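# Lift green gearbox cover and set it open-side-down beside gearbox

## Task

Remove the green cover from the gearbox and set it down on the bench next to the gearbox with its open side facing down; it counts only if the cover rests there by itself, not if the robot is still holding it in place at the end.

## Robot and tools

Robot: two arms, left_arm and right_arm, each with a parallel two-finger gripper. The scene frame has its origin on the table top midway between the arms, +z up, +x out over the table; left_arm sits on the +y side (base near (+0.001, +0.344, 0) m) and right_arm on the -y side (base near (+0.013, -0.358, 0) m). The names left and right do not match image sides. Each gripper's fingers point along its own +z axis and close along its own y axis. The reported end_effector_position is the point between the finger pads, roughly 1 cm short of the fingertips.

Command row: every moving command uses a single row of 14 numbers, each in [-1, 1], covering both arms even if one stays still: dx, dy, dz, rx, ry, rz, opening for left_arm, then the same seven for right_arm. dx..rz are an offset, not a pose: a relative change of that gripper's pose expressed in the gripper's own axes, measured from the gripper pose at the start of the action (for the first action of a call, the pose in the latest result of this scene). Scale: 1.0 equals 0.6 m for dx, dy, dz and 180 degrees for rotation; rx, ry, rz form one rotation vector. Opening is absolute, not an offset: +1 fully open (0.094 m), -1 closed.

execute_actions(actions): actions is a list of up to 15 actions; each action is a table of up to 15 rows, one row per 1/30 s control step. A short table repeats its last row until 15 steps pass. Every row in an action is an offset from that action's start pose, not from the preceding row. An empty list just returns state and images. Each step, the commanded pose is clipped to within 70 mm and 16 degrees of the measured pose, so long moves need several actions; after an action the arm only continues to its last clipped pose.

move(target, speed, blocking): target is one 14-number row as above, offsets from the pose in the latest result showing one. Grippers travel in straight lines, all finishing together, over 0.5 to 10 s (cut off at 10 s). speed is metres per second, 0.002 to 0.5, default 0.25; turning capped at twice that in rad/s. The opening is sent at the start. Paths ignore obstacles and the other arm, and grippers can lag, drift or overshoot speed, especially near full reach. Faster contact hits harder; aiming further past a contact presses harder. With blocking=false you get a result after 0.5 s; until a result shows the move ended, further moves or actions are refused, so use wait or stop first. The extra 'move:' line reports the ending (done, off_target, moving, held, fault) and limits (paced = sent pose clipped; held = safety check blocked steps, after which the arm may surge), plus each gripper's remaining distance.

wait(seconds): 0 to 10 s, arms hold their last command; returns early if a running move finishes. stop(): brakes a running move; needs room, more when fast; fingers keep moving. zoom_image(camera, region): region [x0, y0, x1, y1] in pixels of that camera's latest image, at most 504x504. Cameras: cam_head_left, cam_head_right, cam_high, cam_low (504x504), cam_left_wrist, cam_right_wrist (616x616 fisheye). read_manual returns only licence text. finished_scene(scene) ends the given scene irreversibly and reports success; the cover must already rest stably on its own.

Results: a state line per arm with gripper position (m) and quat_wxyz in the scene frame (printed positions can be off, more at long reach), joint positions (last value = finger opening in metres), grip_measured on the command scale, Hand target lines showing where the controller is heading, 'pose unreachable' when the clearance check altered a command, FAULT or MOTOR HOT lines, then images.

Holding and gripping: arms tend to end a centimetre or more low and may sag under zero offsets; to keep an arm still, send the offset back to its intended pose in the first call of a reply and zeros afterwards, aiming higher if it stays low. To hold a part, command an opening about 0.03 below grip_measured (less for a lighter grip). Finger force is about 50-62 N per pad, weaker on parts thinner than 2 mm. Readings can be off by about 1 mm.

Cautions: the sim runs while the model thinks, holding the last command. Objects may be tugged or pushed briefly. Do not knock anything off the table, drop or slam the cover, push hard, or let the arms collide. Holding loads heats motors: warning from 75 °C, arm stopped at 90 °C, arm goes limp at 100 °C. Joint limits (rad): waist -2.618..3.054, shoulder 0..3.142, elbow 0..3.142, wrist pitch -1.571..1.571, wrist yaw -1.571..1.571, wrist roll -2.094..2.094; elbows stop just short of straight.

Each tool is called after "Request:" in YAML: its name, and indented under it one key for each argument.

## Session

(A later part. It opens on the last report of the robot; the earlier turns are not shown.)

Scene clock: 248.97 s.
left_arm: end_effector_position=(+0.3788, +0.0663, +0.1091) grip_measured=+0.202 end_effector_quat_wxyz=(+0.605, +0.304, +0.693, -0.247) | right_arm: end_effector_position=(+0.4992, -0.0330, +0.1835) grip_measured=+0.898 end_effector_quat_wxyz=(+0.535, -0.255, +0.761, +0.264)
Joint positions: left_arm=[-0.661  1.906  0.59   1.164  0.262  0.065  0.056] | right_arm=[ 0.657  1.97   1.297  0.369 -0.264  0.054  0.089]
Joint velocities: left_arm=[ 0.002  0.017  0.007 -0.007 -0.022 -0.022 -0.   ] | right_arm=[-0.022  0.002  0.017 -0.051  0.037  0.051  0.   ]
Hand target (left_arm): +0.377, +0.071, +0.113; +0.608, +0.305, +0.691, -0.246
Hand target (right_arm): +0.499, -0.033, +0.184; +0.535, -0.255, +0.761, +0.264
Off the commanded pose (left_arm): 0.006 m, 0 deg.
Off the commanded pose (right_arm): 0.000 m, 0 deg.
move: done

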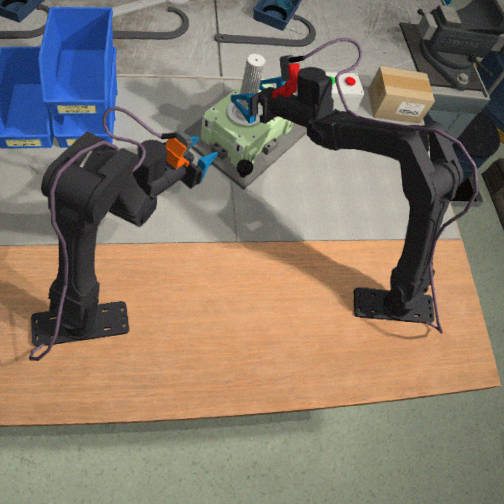

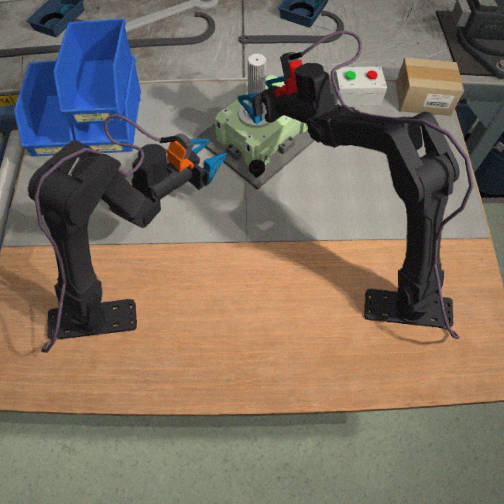

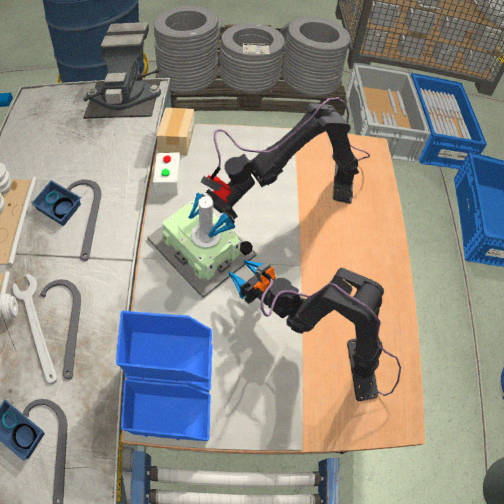

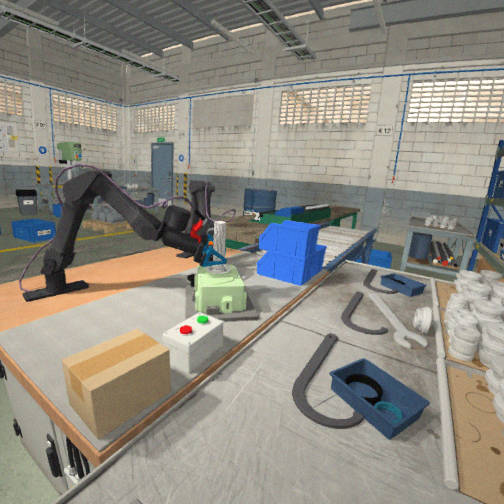

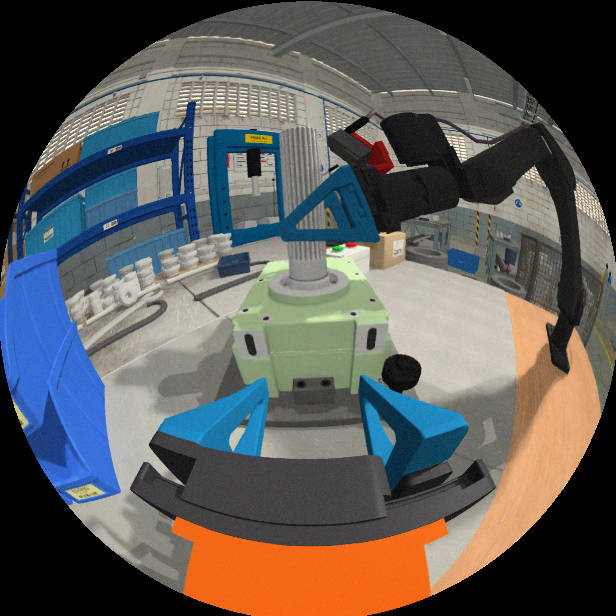

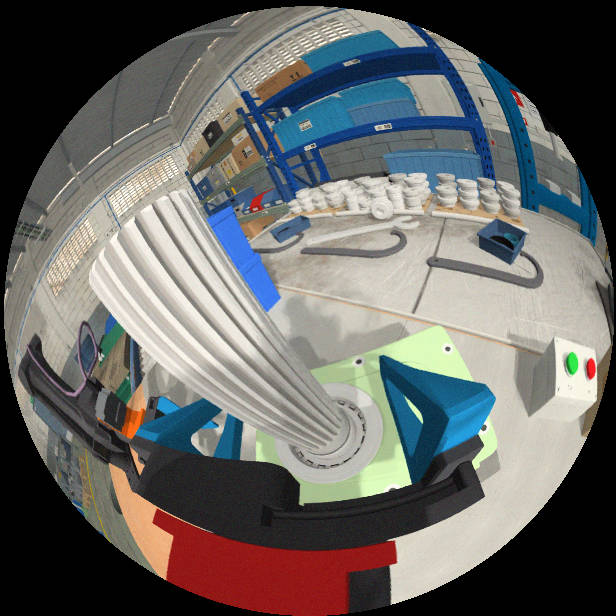

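Request:
zoom_image:
  camera: "cam_left_wrist"
  region: [220, 290, 430, 420]

Request:
zoom_image:
  camera: "cam_left_wrist"
  region: [225, 310, 305, 390]

Request:
zoom_image:
  camera: "cam_left_wrist"
  region: [340, 310, 430, 400]

Region (220, 290, 430, 420) of cam_left_wrist's 616x616 image, scaled by 2.400, with more detail than that image has; it fills the top 312 rows of this view, and the rest is white.

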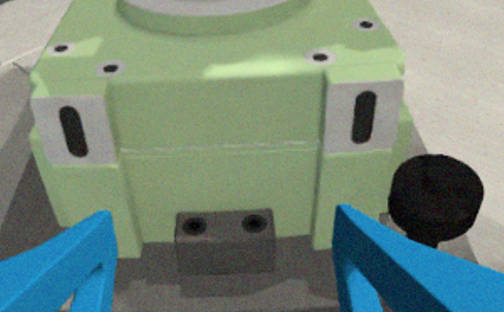

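Region (225, 310, 305, 390) of cam_left_wrist's 616x616 image, scaled by 6.300, with more detail than that image has.

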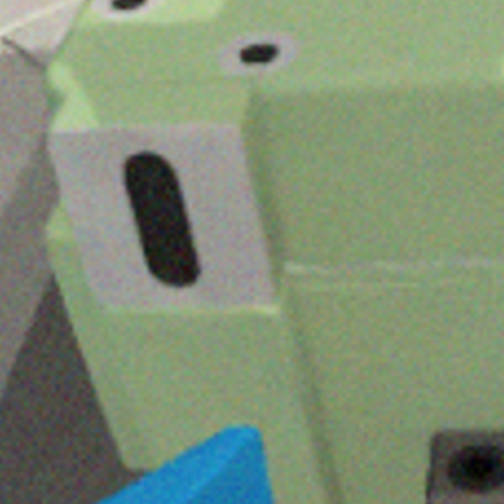

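Region (340, 310, 430, 400) of cam_left_wrist's 616x616 image, scaled by 5.600, with more detail than that image has.

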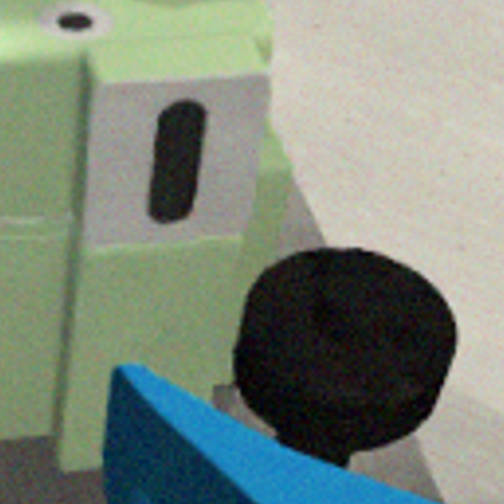

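Request:
zoom_image:
  camera: "cam_low"
  region: [185, 255, 265, 325]

Request:
zoom_image:
  camera: "cam_head_right"
  region: [200, 70, 330, 200]

Request:
zoom_image:
  camera: "cam_high"
  region: [140, 190, 260, 300]

Region (185, 255, 265, 325) of cam_low's 504x504 image, scaled by 6.300, with more detail than that image has; it fills the top 441 rows of this view, and the rest is white.

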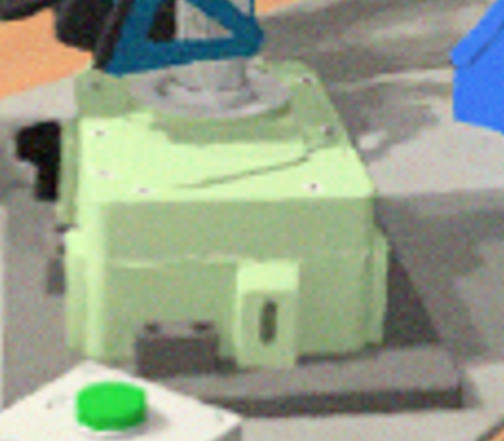

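Region (200, 70, 330, 200) of cam_head_right's 504x504 image, scaled by 3.877, with more detail than that image has.

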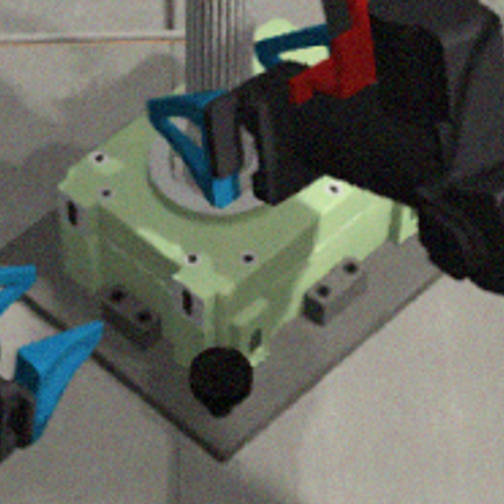

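Region (140, 190, 260, 300) of cam_high's 504x504 image, scaled by 4.200, with more detail than that image has; it fills the top 462 rows of this view, and the rest is white.

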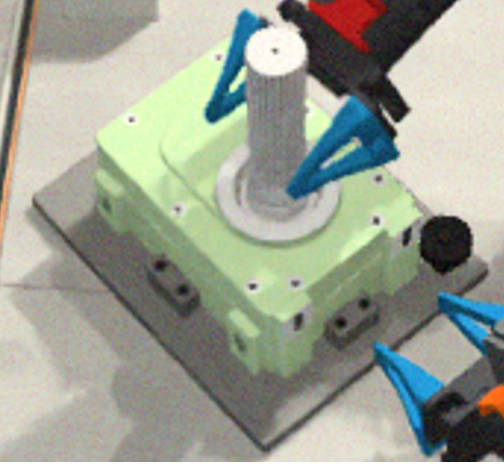

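Request:
move:
  target: [-0.0007,0.0066,0.0757,0,0,0,1.0, 0,0,0,0,0,0,0.9]
  speed: 0.08

Scene clock: 260.60 s.
left_arm: end_effector_position=(+0.4112, +0.0422, +0.1114) grip_measured=+1.000 end_effector_quat_wxyz=(+0.616, +0.303, +0.684, -0.247) | right_arm: end_effector_position=(+0.4992, -0.0330, +0.1835) grip_measured=+0.898 end_effector_quat_wxyz=(+0.535, -0.255, +0.761, +0.264)
Joint positions: left_arm=[-0.675  2.019  0.756  1.141  0.245  0.066  0.094] | right_arm=[ 0.657  1.97   1.297  0.369 -0.264  0.054  0.089]
Joint velocities: left_arm=[ 0.017  0.002 -0.002 -0.007 -0.037 -0.022  0.   ] | right_arm=[-0.002  0.012 -0.012  0.007 -0.037  0.022  0.   ]
Hand target (left_arm): +0.412, +0.037, +0.103; +0.605, +0.304, +0.693, -0.247
Hand target (right_arm): +0.499, -0.033, +0.184; +0.535, -0.255, +0.761, +0.264
Off the commanded pose (left_arm): 0.010 m, 2 deg.
Off the commanded pose (right_arm): 0.000 m, 0 deg.
move: done

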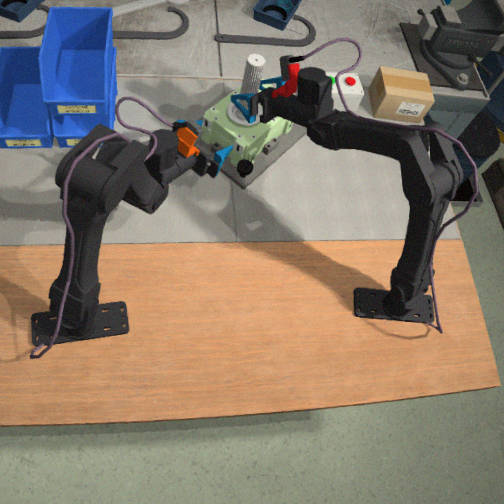

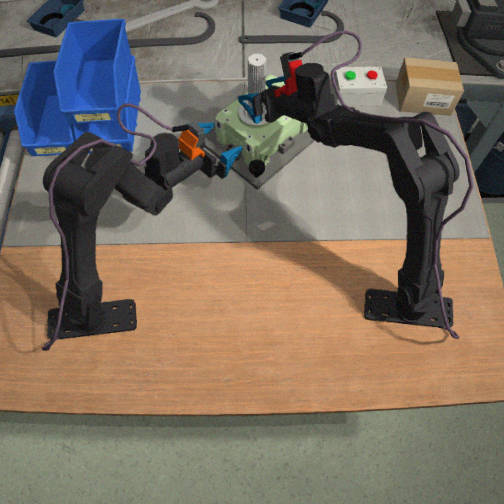

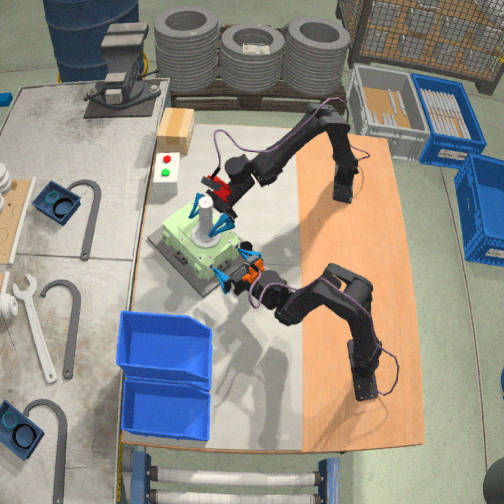

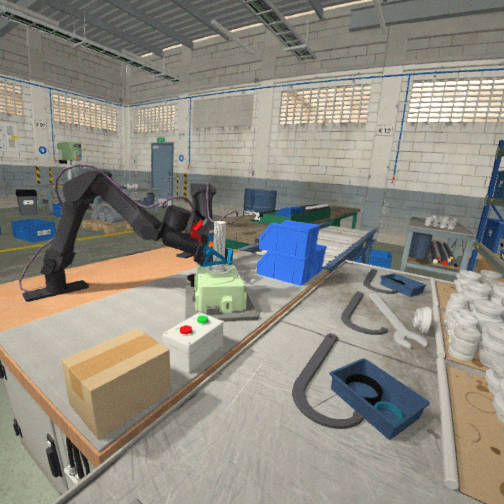

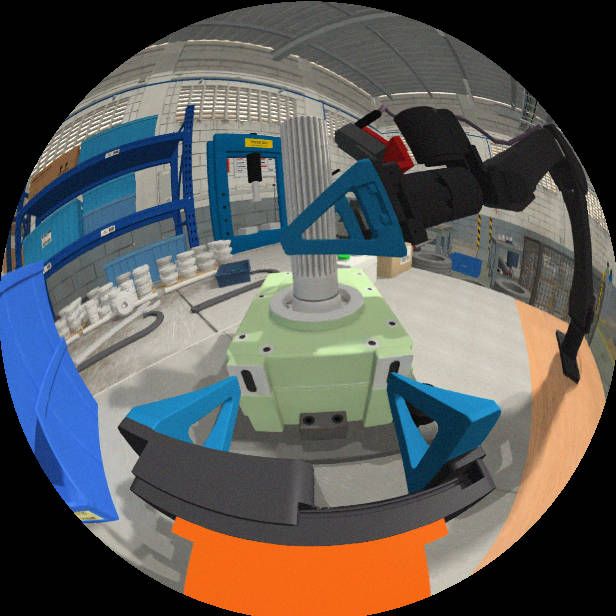

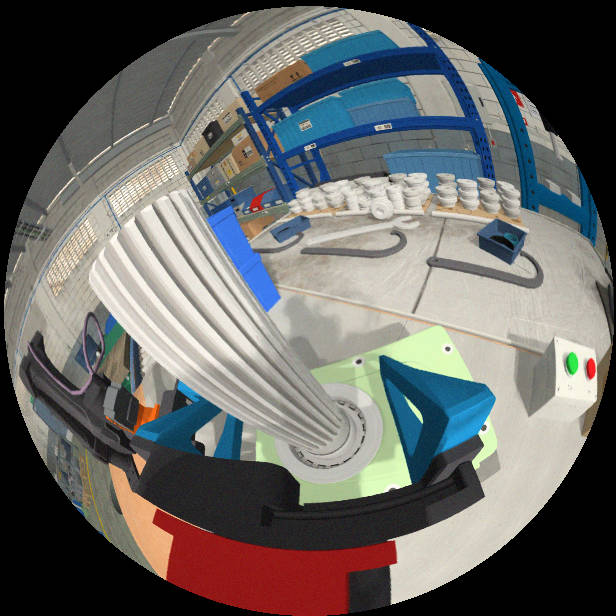

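Request:
execute_actions:
  actions:
    - [[0.019,-0.0065,0.0134,0,0.014,0,1.0, 0,0,0,0,0,0,0.9]]

Scene clock: 261.70 s.
left_arm: end_effector_position=(+0.4105, +0.0418, +0.1061) grip_measured=+1.000 end_effector_quat_wxyz=(+0.609, +0.303, +0.691, -0.243) | right_arm: end_effector_position=(+0.4992, -0.0330, +0.1835) grip_measured=+0.898 end_effector_quat_wxyz=(+0.535, -0.255, +0.761, +0.264)
Joint positions: left_arm=[-0.68   2.019  0.756  1.119  0.234  0.068  0.094] | right_arm=[ 0.657  1.97   1.297  0.369 -0.264  0.054  0.089]
Joint velocities: left_arm=[-0.007 -0.002 -0.007  0.007 -0.022  0.007  0.   ] | right_arm=[ 0.002 -0.007 -0.002 -0.007 -0.022  0.007  0.001]
Hand target (left_arm): +0.413, +0.035, +0.099; +0.601, +0.308, +0.697, -0.240
Hand target (right_arm): +0.499, -0.033, +0.184; +0.535, -0.255, +0.761, +0.264
Off the commanded pose (left_arm): 0.010 m, 1 deg.
Off the commanded pose (right_arm): 0.000 m, 0 deg.

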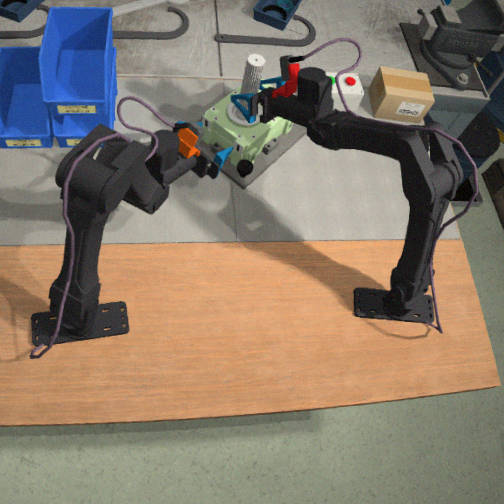

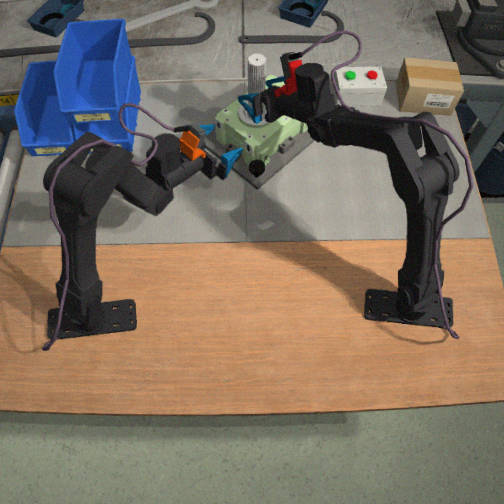

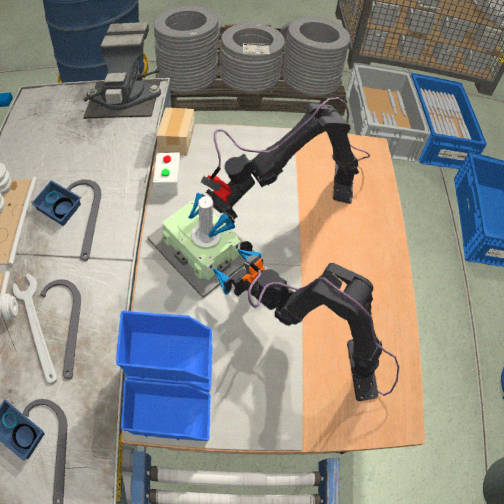

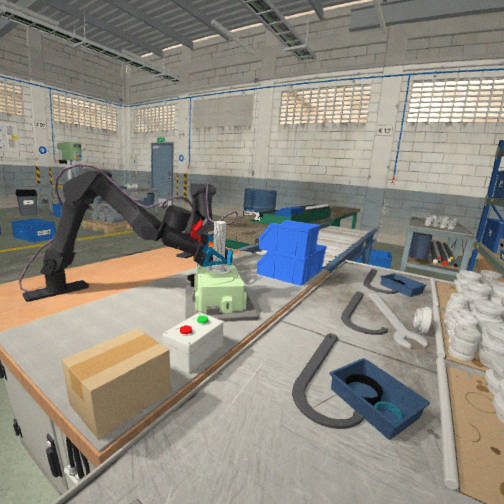

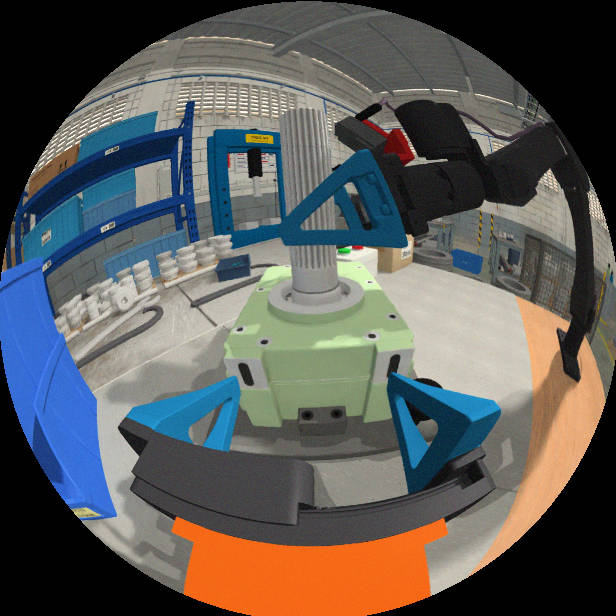

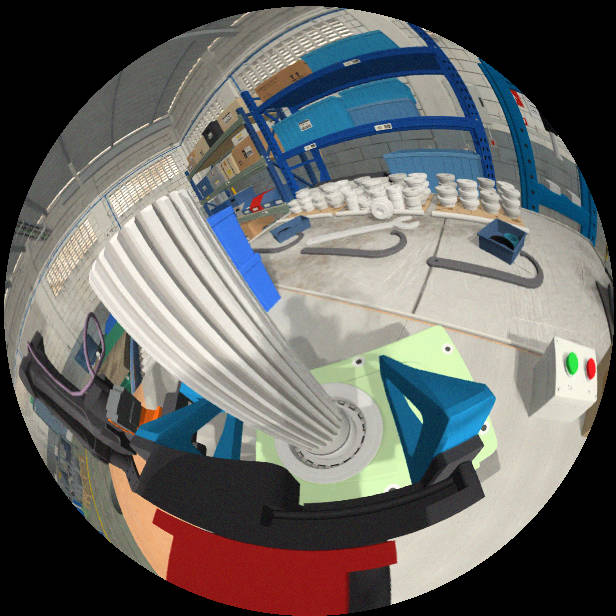

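Request:
zoom_image:
  camera: "cam_left_wrist"
  region: [200, 320, 440, 440]

Region (200, 320, 440, 440) of cam_left_wrist's 616x616 image, scaled by 2.100, with more detail than that image has.

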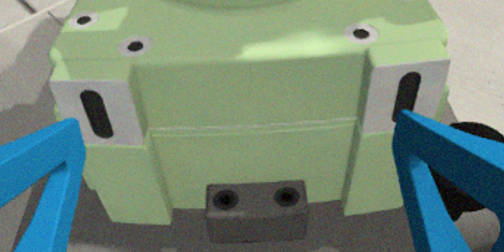

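Request:
execute_actions:
  actions:
    - [[0.012,-0.0117,0.0267,0,0,0,1.0, 0,0,0,0,0,0,0.9]]

Request:
zoom_image:
  camera: "cam_left_wrist"
  region: [200, 320, 440, 440]

Scene clock: 263.00 s.
left_arm: end_effector_position=(+0.4131, +0.0319, +0.0957) grip_measured=+1.000 end_effector_quat_wxyz=(+0.607, +0.305, +0.693, -0.241) | right_arm: end_effector_position=(+0.4992, -0.0330, +0.1835) grip_measured=+0.898 end_effector_quat_wxyz=(+0.535, -0.255, +0.761, +0.264)
Joint positions: left_arm=[-0.701  2.07   0.787  1.133  0.213  0.068  0.094] | right_arm=[ 0.657  1.97   1.297  0.369 -0.264  0.054  0.089]
Joint velocities: left_arm=[-0.002  0.012  0.017 -0.007  0.081  0.037  0.   ] | right_arm=[ 0.002  0.002 -0.017  0.037 -0.037 -0.022 -0.   ]
Hand target (left_arm): +0.416, +0.027, +0.096; +0.609, +0.303, +0.692, -0.243
Hand target (right_arm): +0.499, -0.033, +0.184; +0.535, -0.255, +0.761, +0.264
Off the commanded pose (left_arm): 0.006 m, 0 deg.
Off the commanded pose (right_arm): 0.000 m, 0 deg.

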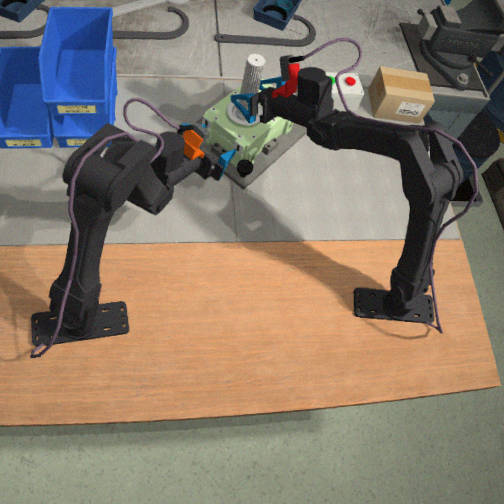

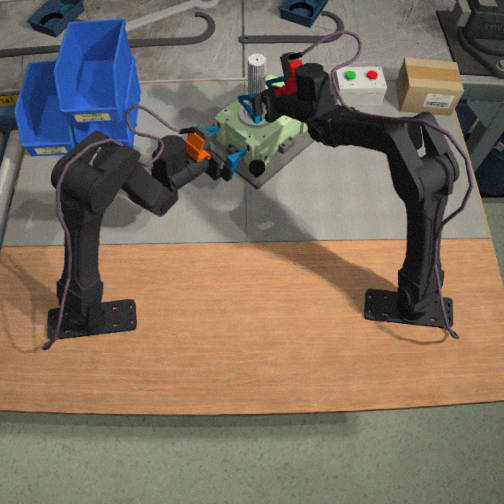

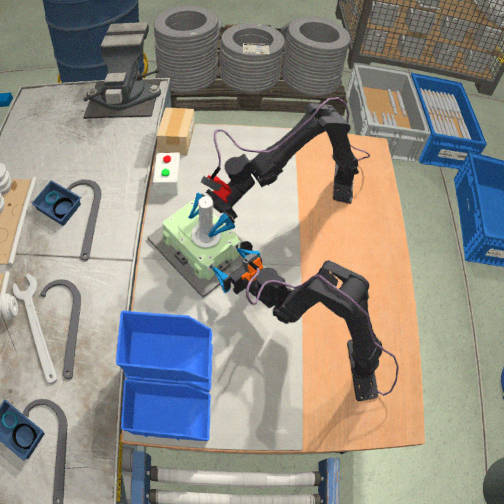

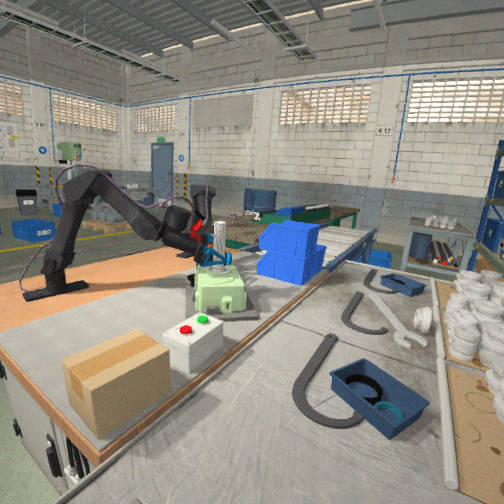

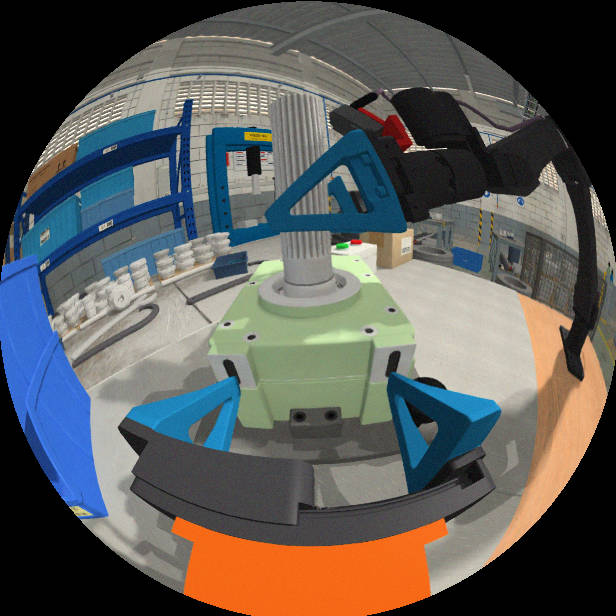

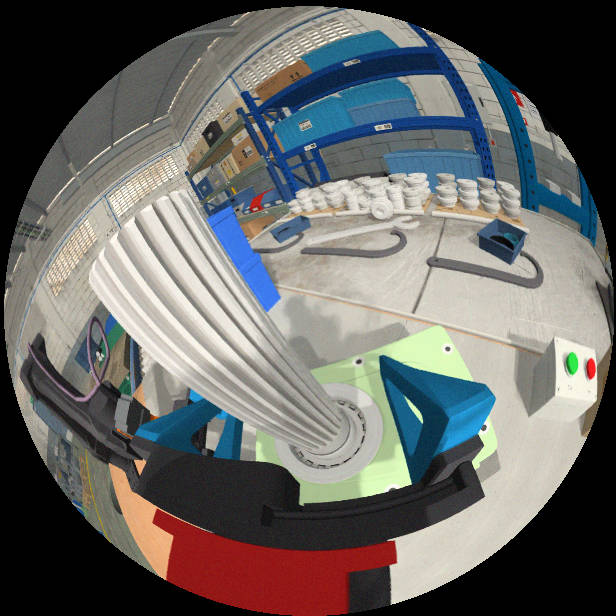

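Region (200, 320, 440, 440) of cam_left_wrist's 616x616 image, scaled by 2.100, with more detail than that image has.

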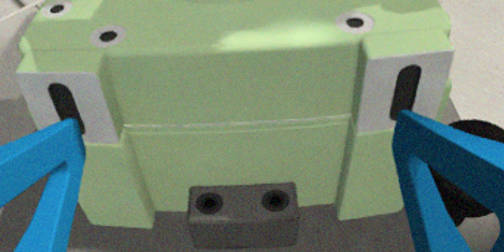

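Request:
execute_actions:
  actions:
    - [[-0.0205,0,-0.003,0,0,0,1.0, 0,0,0,0,0,0,0.9]]

Request:
zoom_image:
  camera: "cam_left_wrist"
  region: [200, 320, 440, 440]

Scene clock: 264.40 s.
left_arm: end_effector_position=(+0.4130, +0.0321, +0.1056) grip_measured=+1.000 end_effector_quat_wxyz=(+0.611, +0.304, +0.690, -0.242) | right_arm: end_effector_position=(+0.4992, -0.0330, +0.1835) grip_measured=+0.898 end_effector_quat_wxyz=(+0.535, -0.255, +0.761, +0.264)
Joint positions: left_arm=[-0.701  2.041  0.787  1.112  0.212  0.068  0.094] | right_arm=[ 0.657  1.97   1.297  0.369 -0.264  0.054  0.089]
Joint velocities: left_arm=[0.007 0.012 0.007 0.022 0.007 0.022 0.   ] | right_arm=[-0.017 -0.017 -0.012  0.037  0.037  0.051 -0.001]
Hand target (left_arm): +0.413, +0.031, +0.108; +0.607, +0.305, +0.693, -0.241
Hand target (right_arm): +0.499, -0.033, +0.184; +0.535, -0.255, +0.761, +0.264
Off the commanded pose (left_arm): 0.003 m, 1 deg.
Off the commanded pose (right_arm): 0.000 m, 0 deg.

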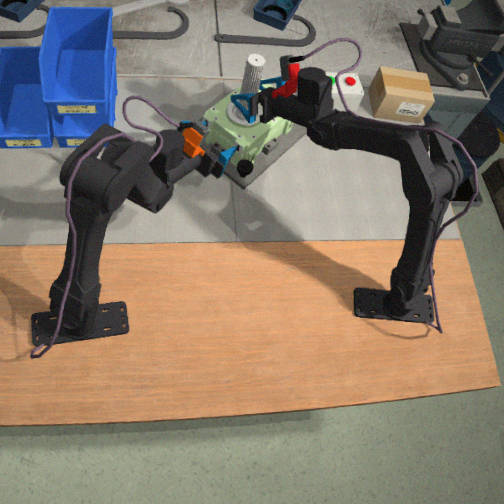

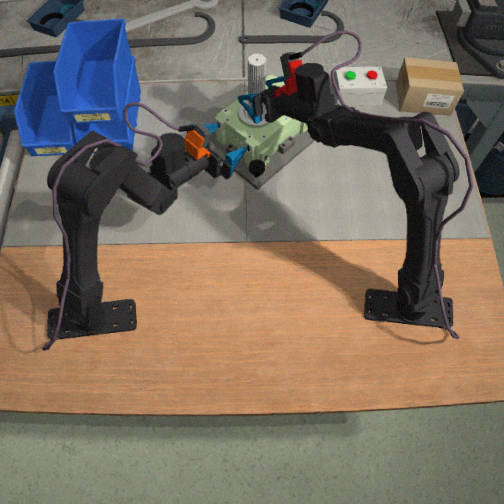

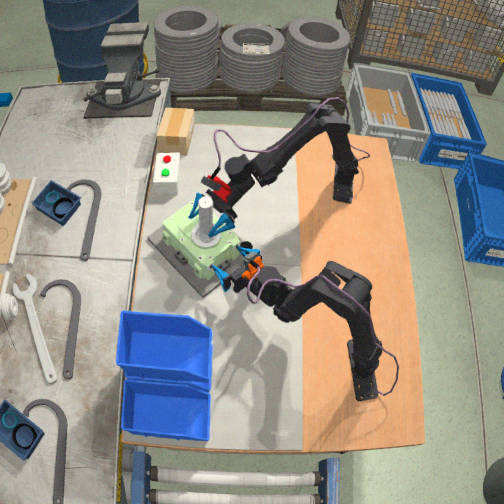

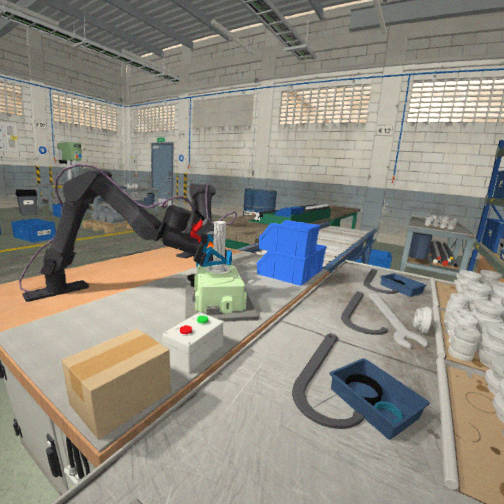

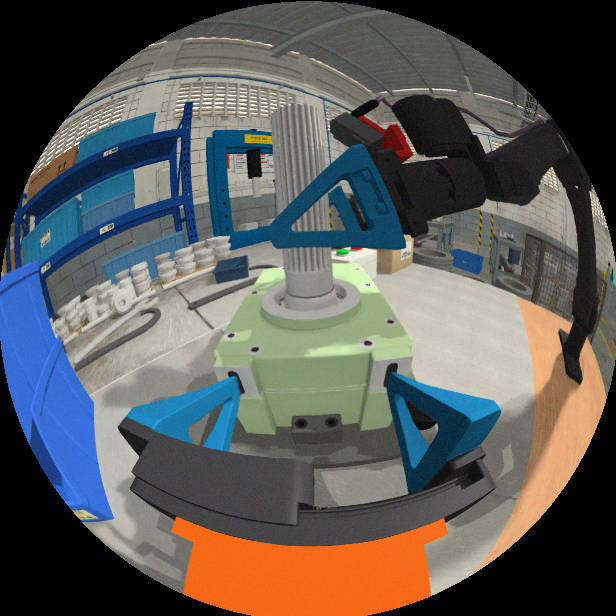

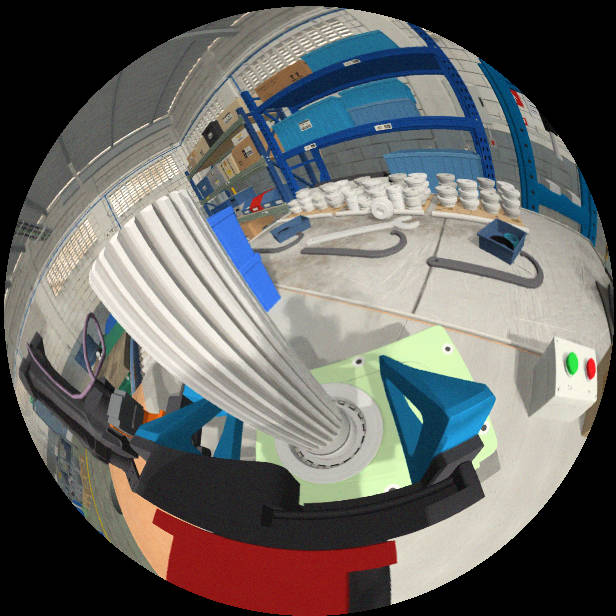

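Region (200, 320, 440, 440) of cam_left_wrist's 616x616 image, scaled by 2.100, with more detail than that image has.

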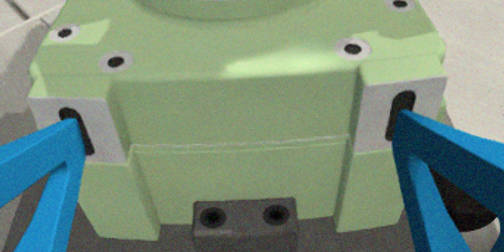

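Request:
execute_actions:
  actions:
    - [[0.008,0,0.027,0,0,0,1.0, 0,0,0,0,0,0,0.9]]

Request:
zoom_image:
  camera: "cam_left_wrist"
  region: [200, 320, 440, 440]

Scene clock: 265.33 s.
left_arm: end_effector_position=(+0.4169, +0.0294, +0.1056) grip_measured=+1.000 end_effector_quat_wxyz=(+0.615, +0.303, +0.686, -0.242) | right_arm: end_effector_position=(+0.4992, -0.0330, +0.1835) grip_measured=+0.898 end_effector_quat_wxyz=(+0.535, -0.255, +0.761, +0.264)
Joint positions: left_arm=[-0.701  2.061  0.806  1.126  0.213  0.068  0.094] | right_arm=[ 0.657  1.97   1.297  0.369 -0.264  0.054  0.089]
Joint velocities: left_arm=[ 0.002 -0.017  0.012 -0.066 -0.037 -0.066  0.   ] | right_arm=[-0.002  0.002  0.012 -0.007  0.051 -0.007 -0.   ]
Hand target (left_arm): +0.423, +0.022, +0.099; +0.611, +0.304, +0.690, -0.242
Hand target (right_arm): +0.499, -0.033, +0.184; +0.535, -0.255, +0.761, +0.264
Off the commanded pose (left_arm): 0.013 m, 1 deg.
Off the commanded pose (right_arm): 0.000 m, 0 deg.

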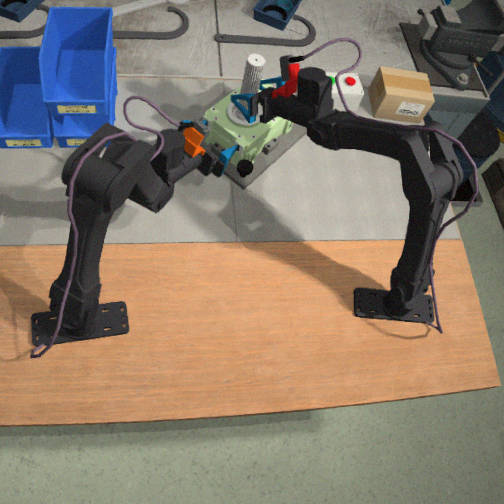

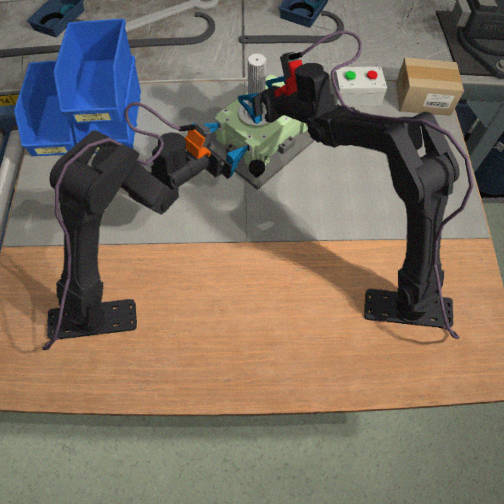

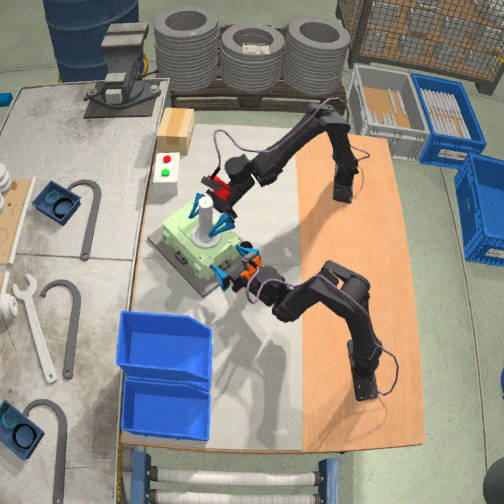

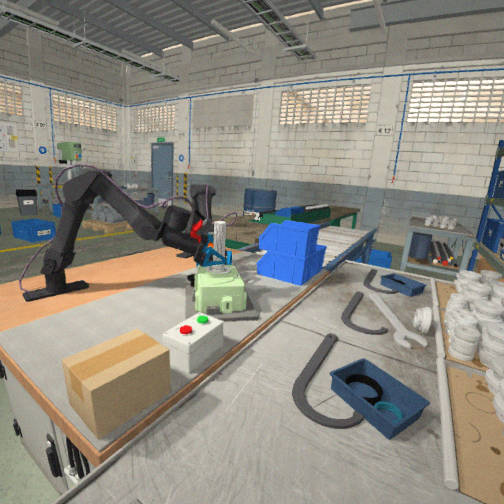

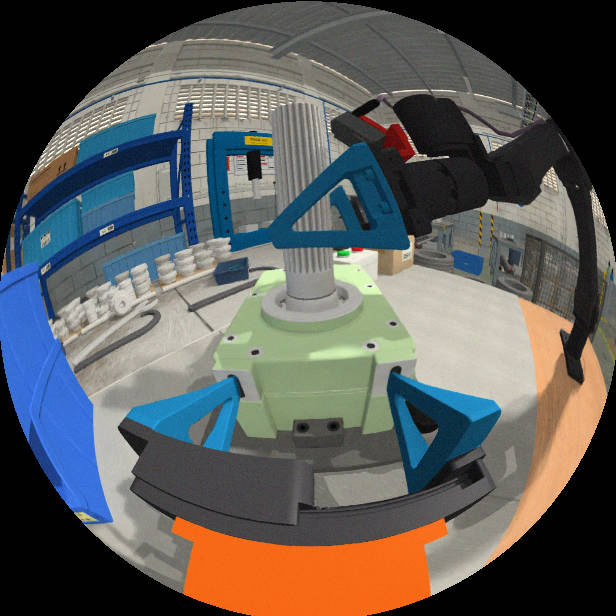

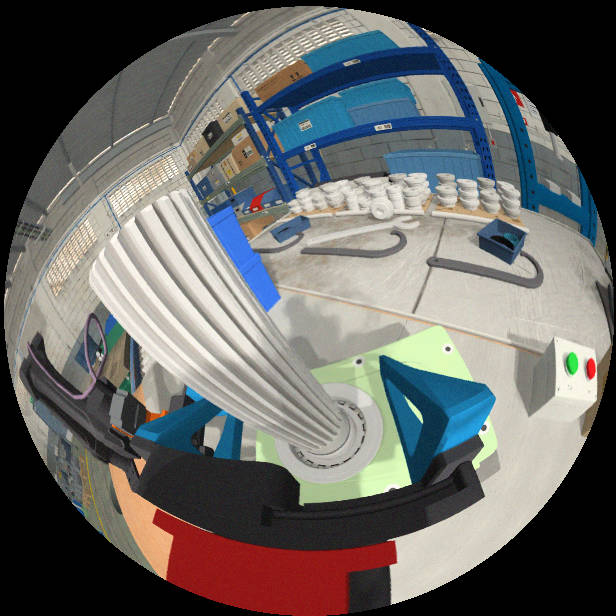

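Region (200, 320, 440, 440) of cam_left_wrist's 616x616 image, scaled by 2.100, with more detail than that image has.

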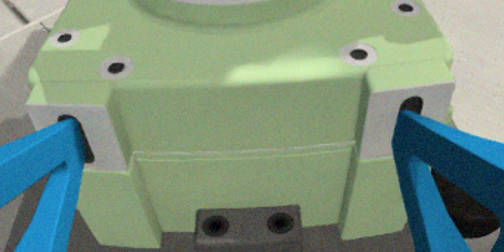

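Request:
execute_actions:
  actions:
    - [[0.012,0,0.033,0,0.006,0,1.0, 0,0,0,0,0,0,0.9]]

Request:
zoom_image:
  camera: "cam_left_wrist"
  region: [200, 320, 440, 440]

Scene clock: 266.07 s.
left_arm: end_effector_position=(+0.4171, +0.0292, +0.1052) grip_measured=+1.000 end_effector_quat_wxyz=(+0.617, +0.303, +0.685, -0.243) | right_arm: end_effector_position=(+0.4992, -0.0330, +0.1835) grip_measured=+0.898 end_effector_quat_wxyz=(+0.535, -0.255, +0.761, +0.264)
Joint positions: left_arm=[-0.701  2.067  0.806  1.136  0.213  0.068  0.094] | right_arm=[ 0.657  1.97   1.297  0.369 -0.264  0.054  0.089]
Joint velocities: left_arm=[ 0.017 -0.017  0.007 -0.051  0.022 -0.022  0.   ] | right_arm=[ 0.002  0.002 -0.007 -0.037 -0.037  0.007 -0.001]
Hand target (left_arm): +0.428, +0.018, +0.096; +0.609, +0.306, +0.692, -0.239
Hand target (right_arm): +0.499, -0.033, +0.184; +0.535, -0.255, +0.761, +0.264
Off the commanded pose (left_arm): 0.021 m, 1 deg.
Off the commanded pose (right_arm): 0.000 m, 0 deg.

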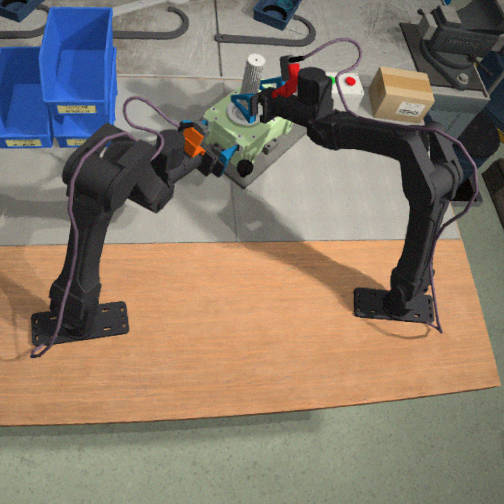

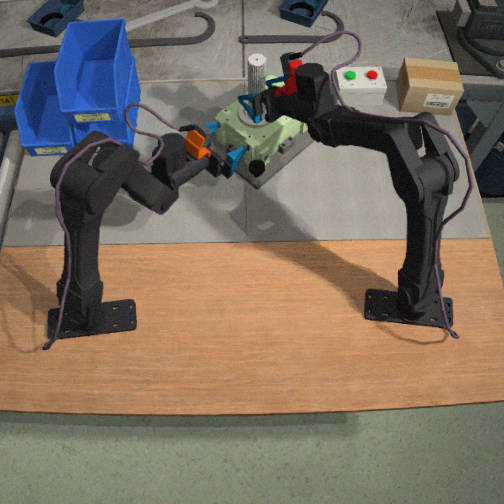

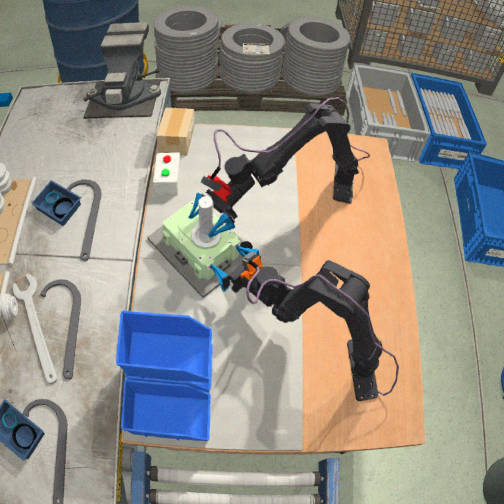

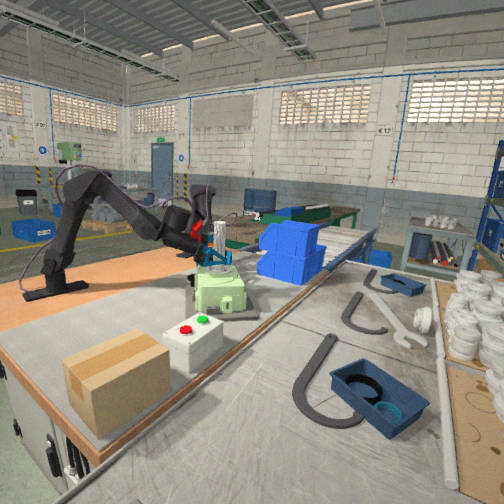

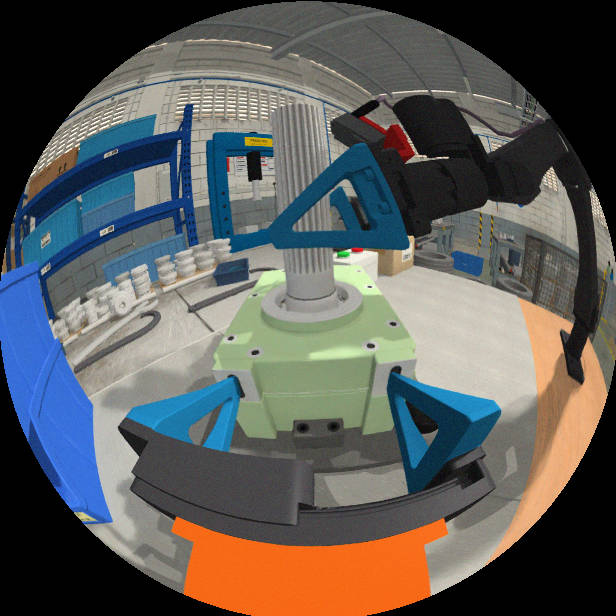

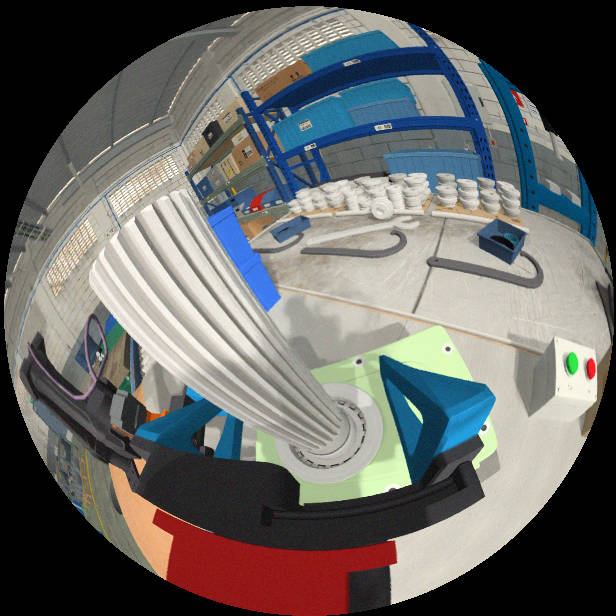

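Region (200, 320, 440, 440) of cam_left_wrist's 616x616 image, scaled by 2.100, with more detail than that image has.

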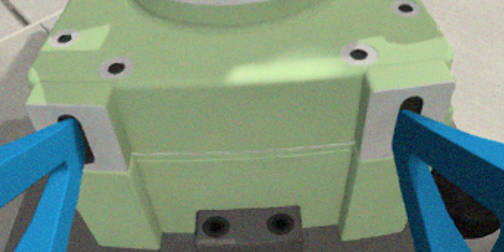

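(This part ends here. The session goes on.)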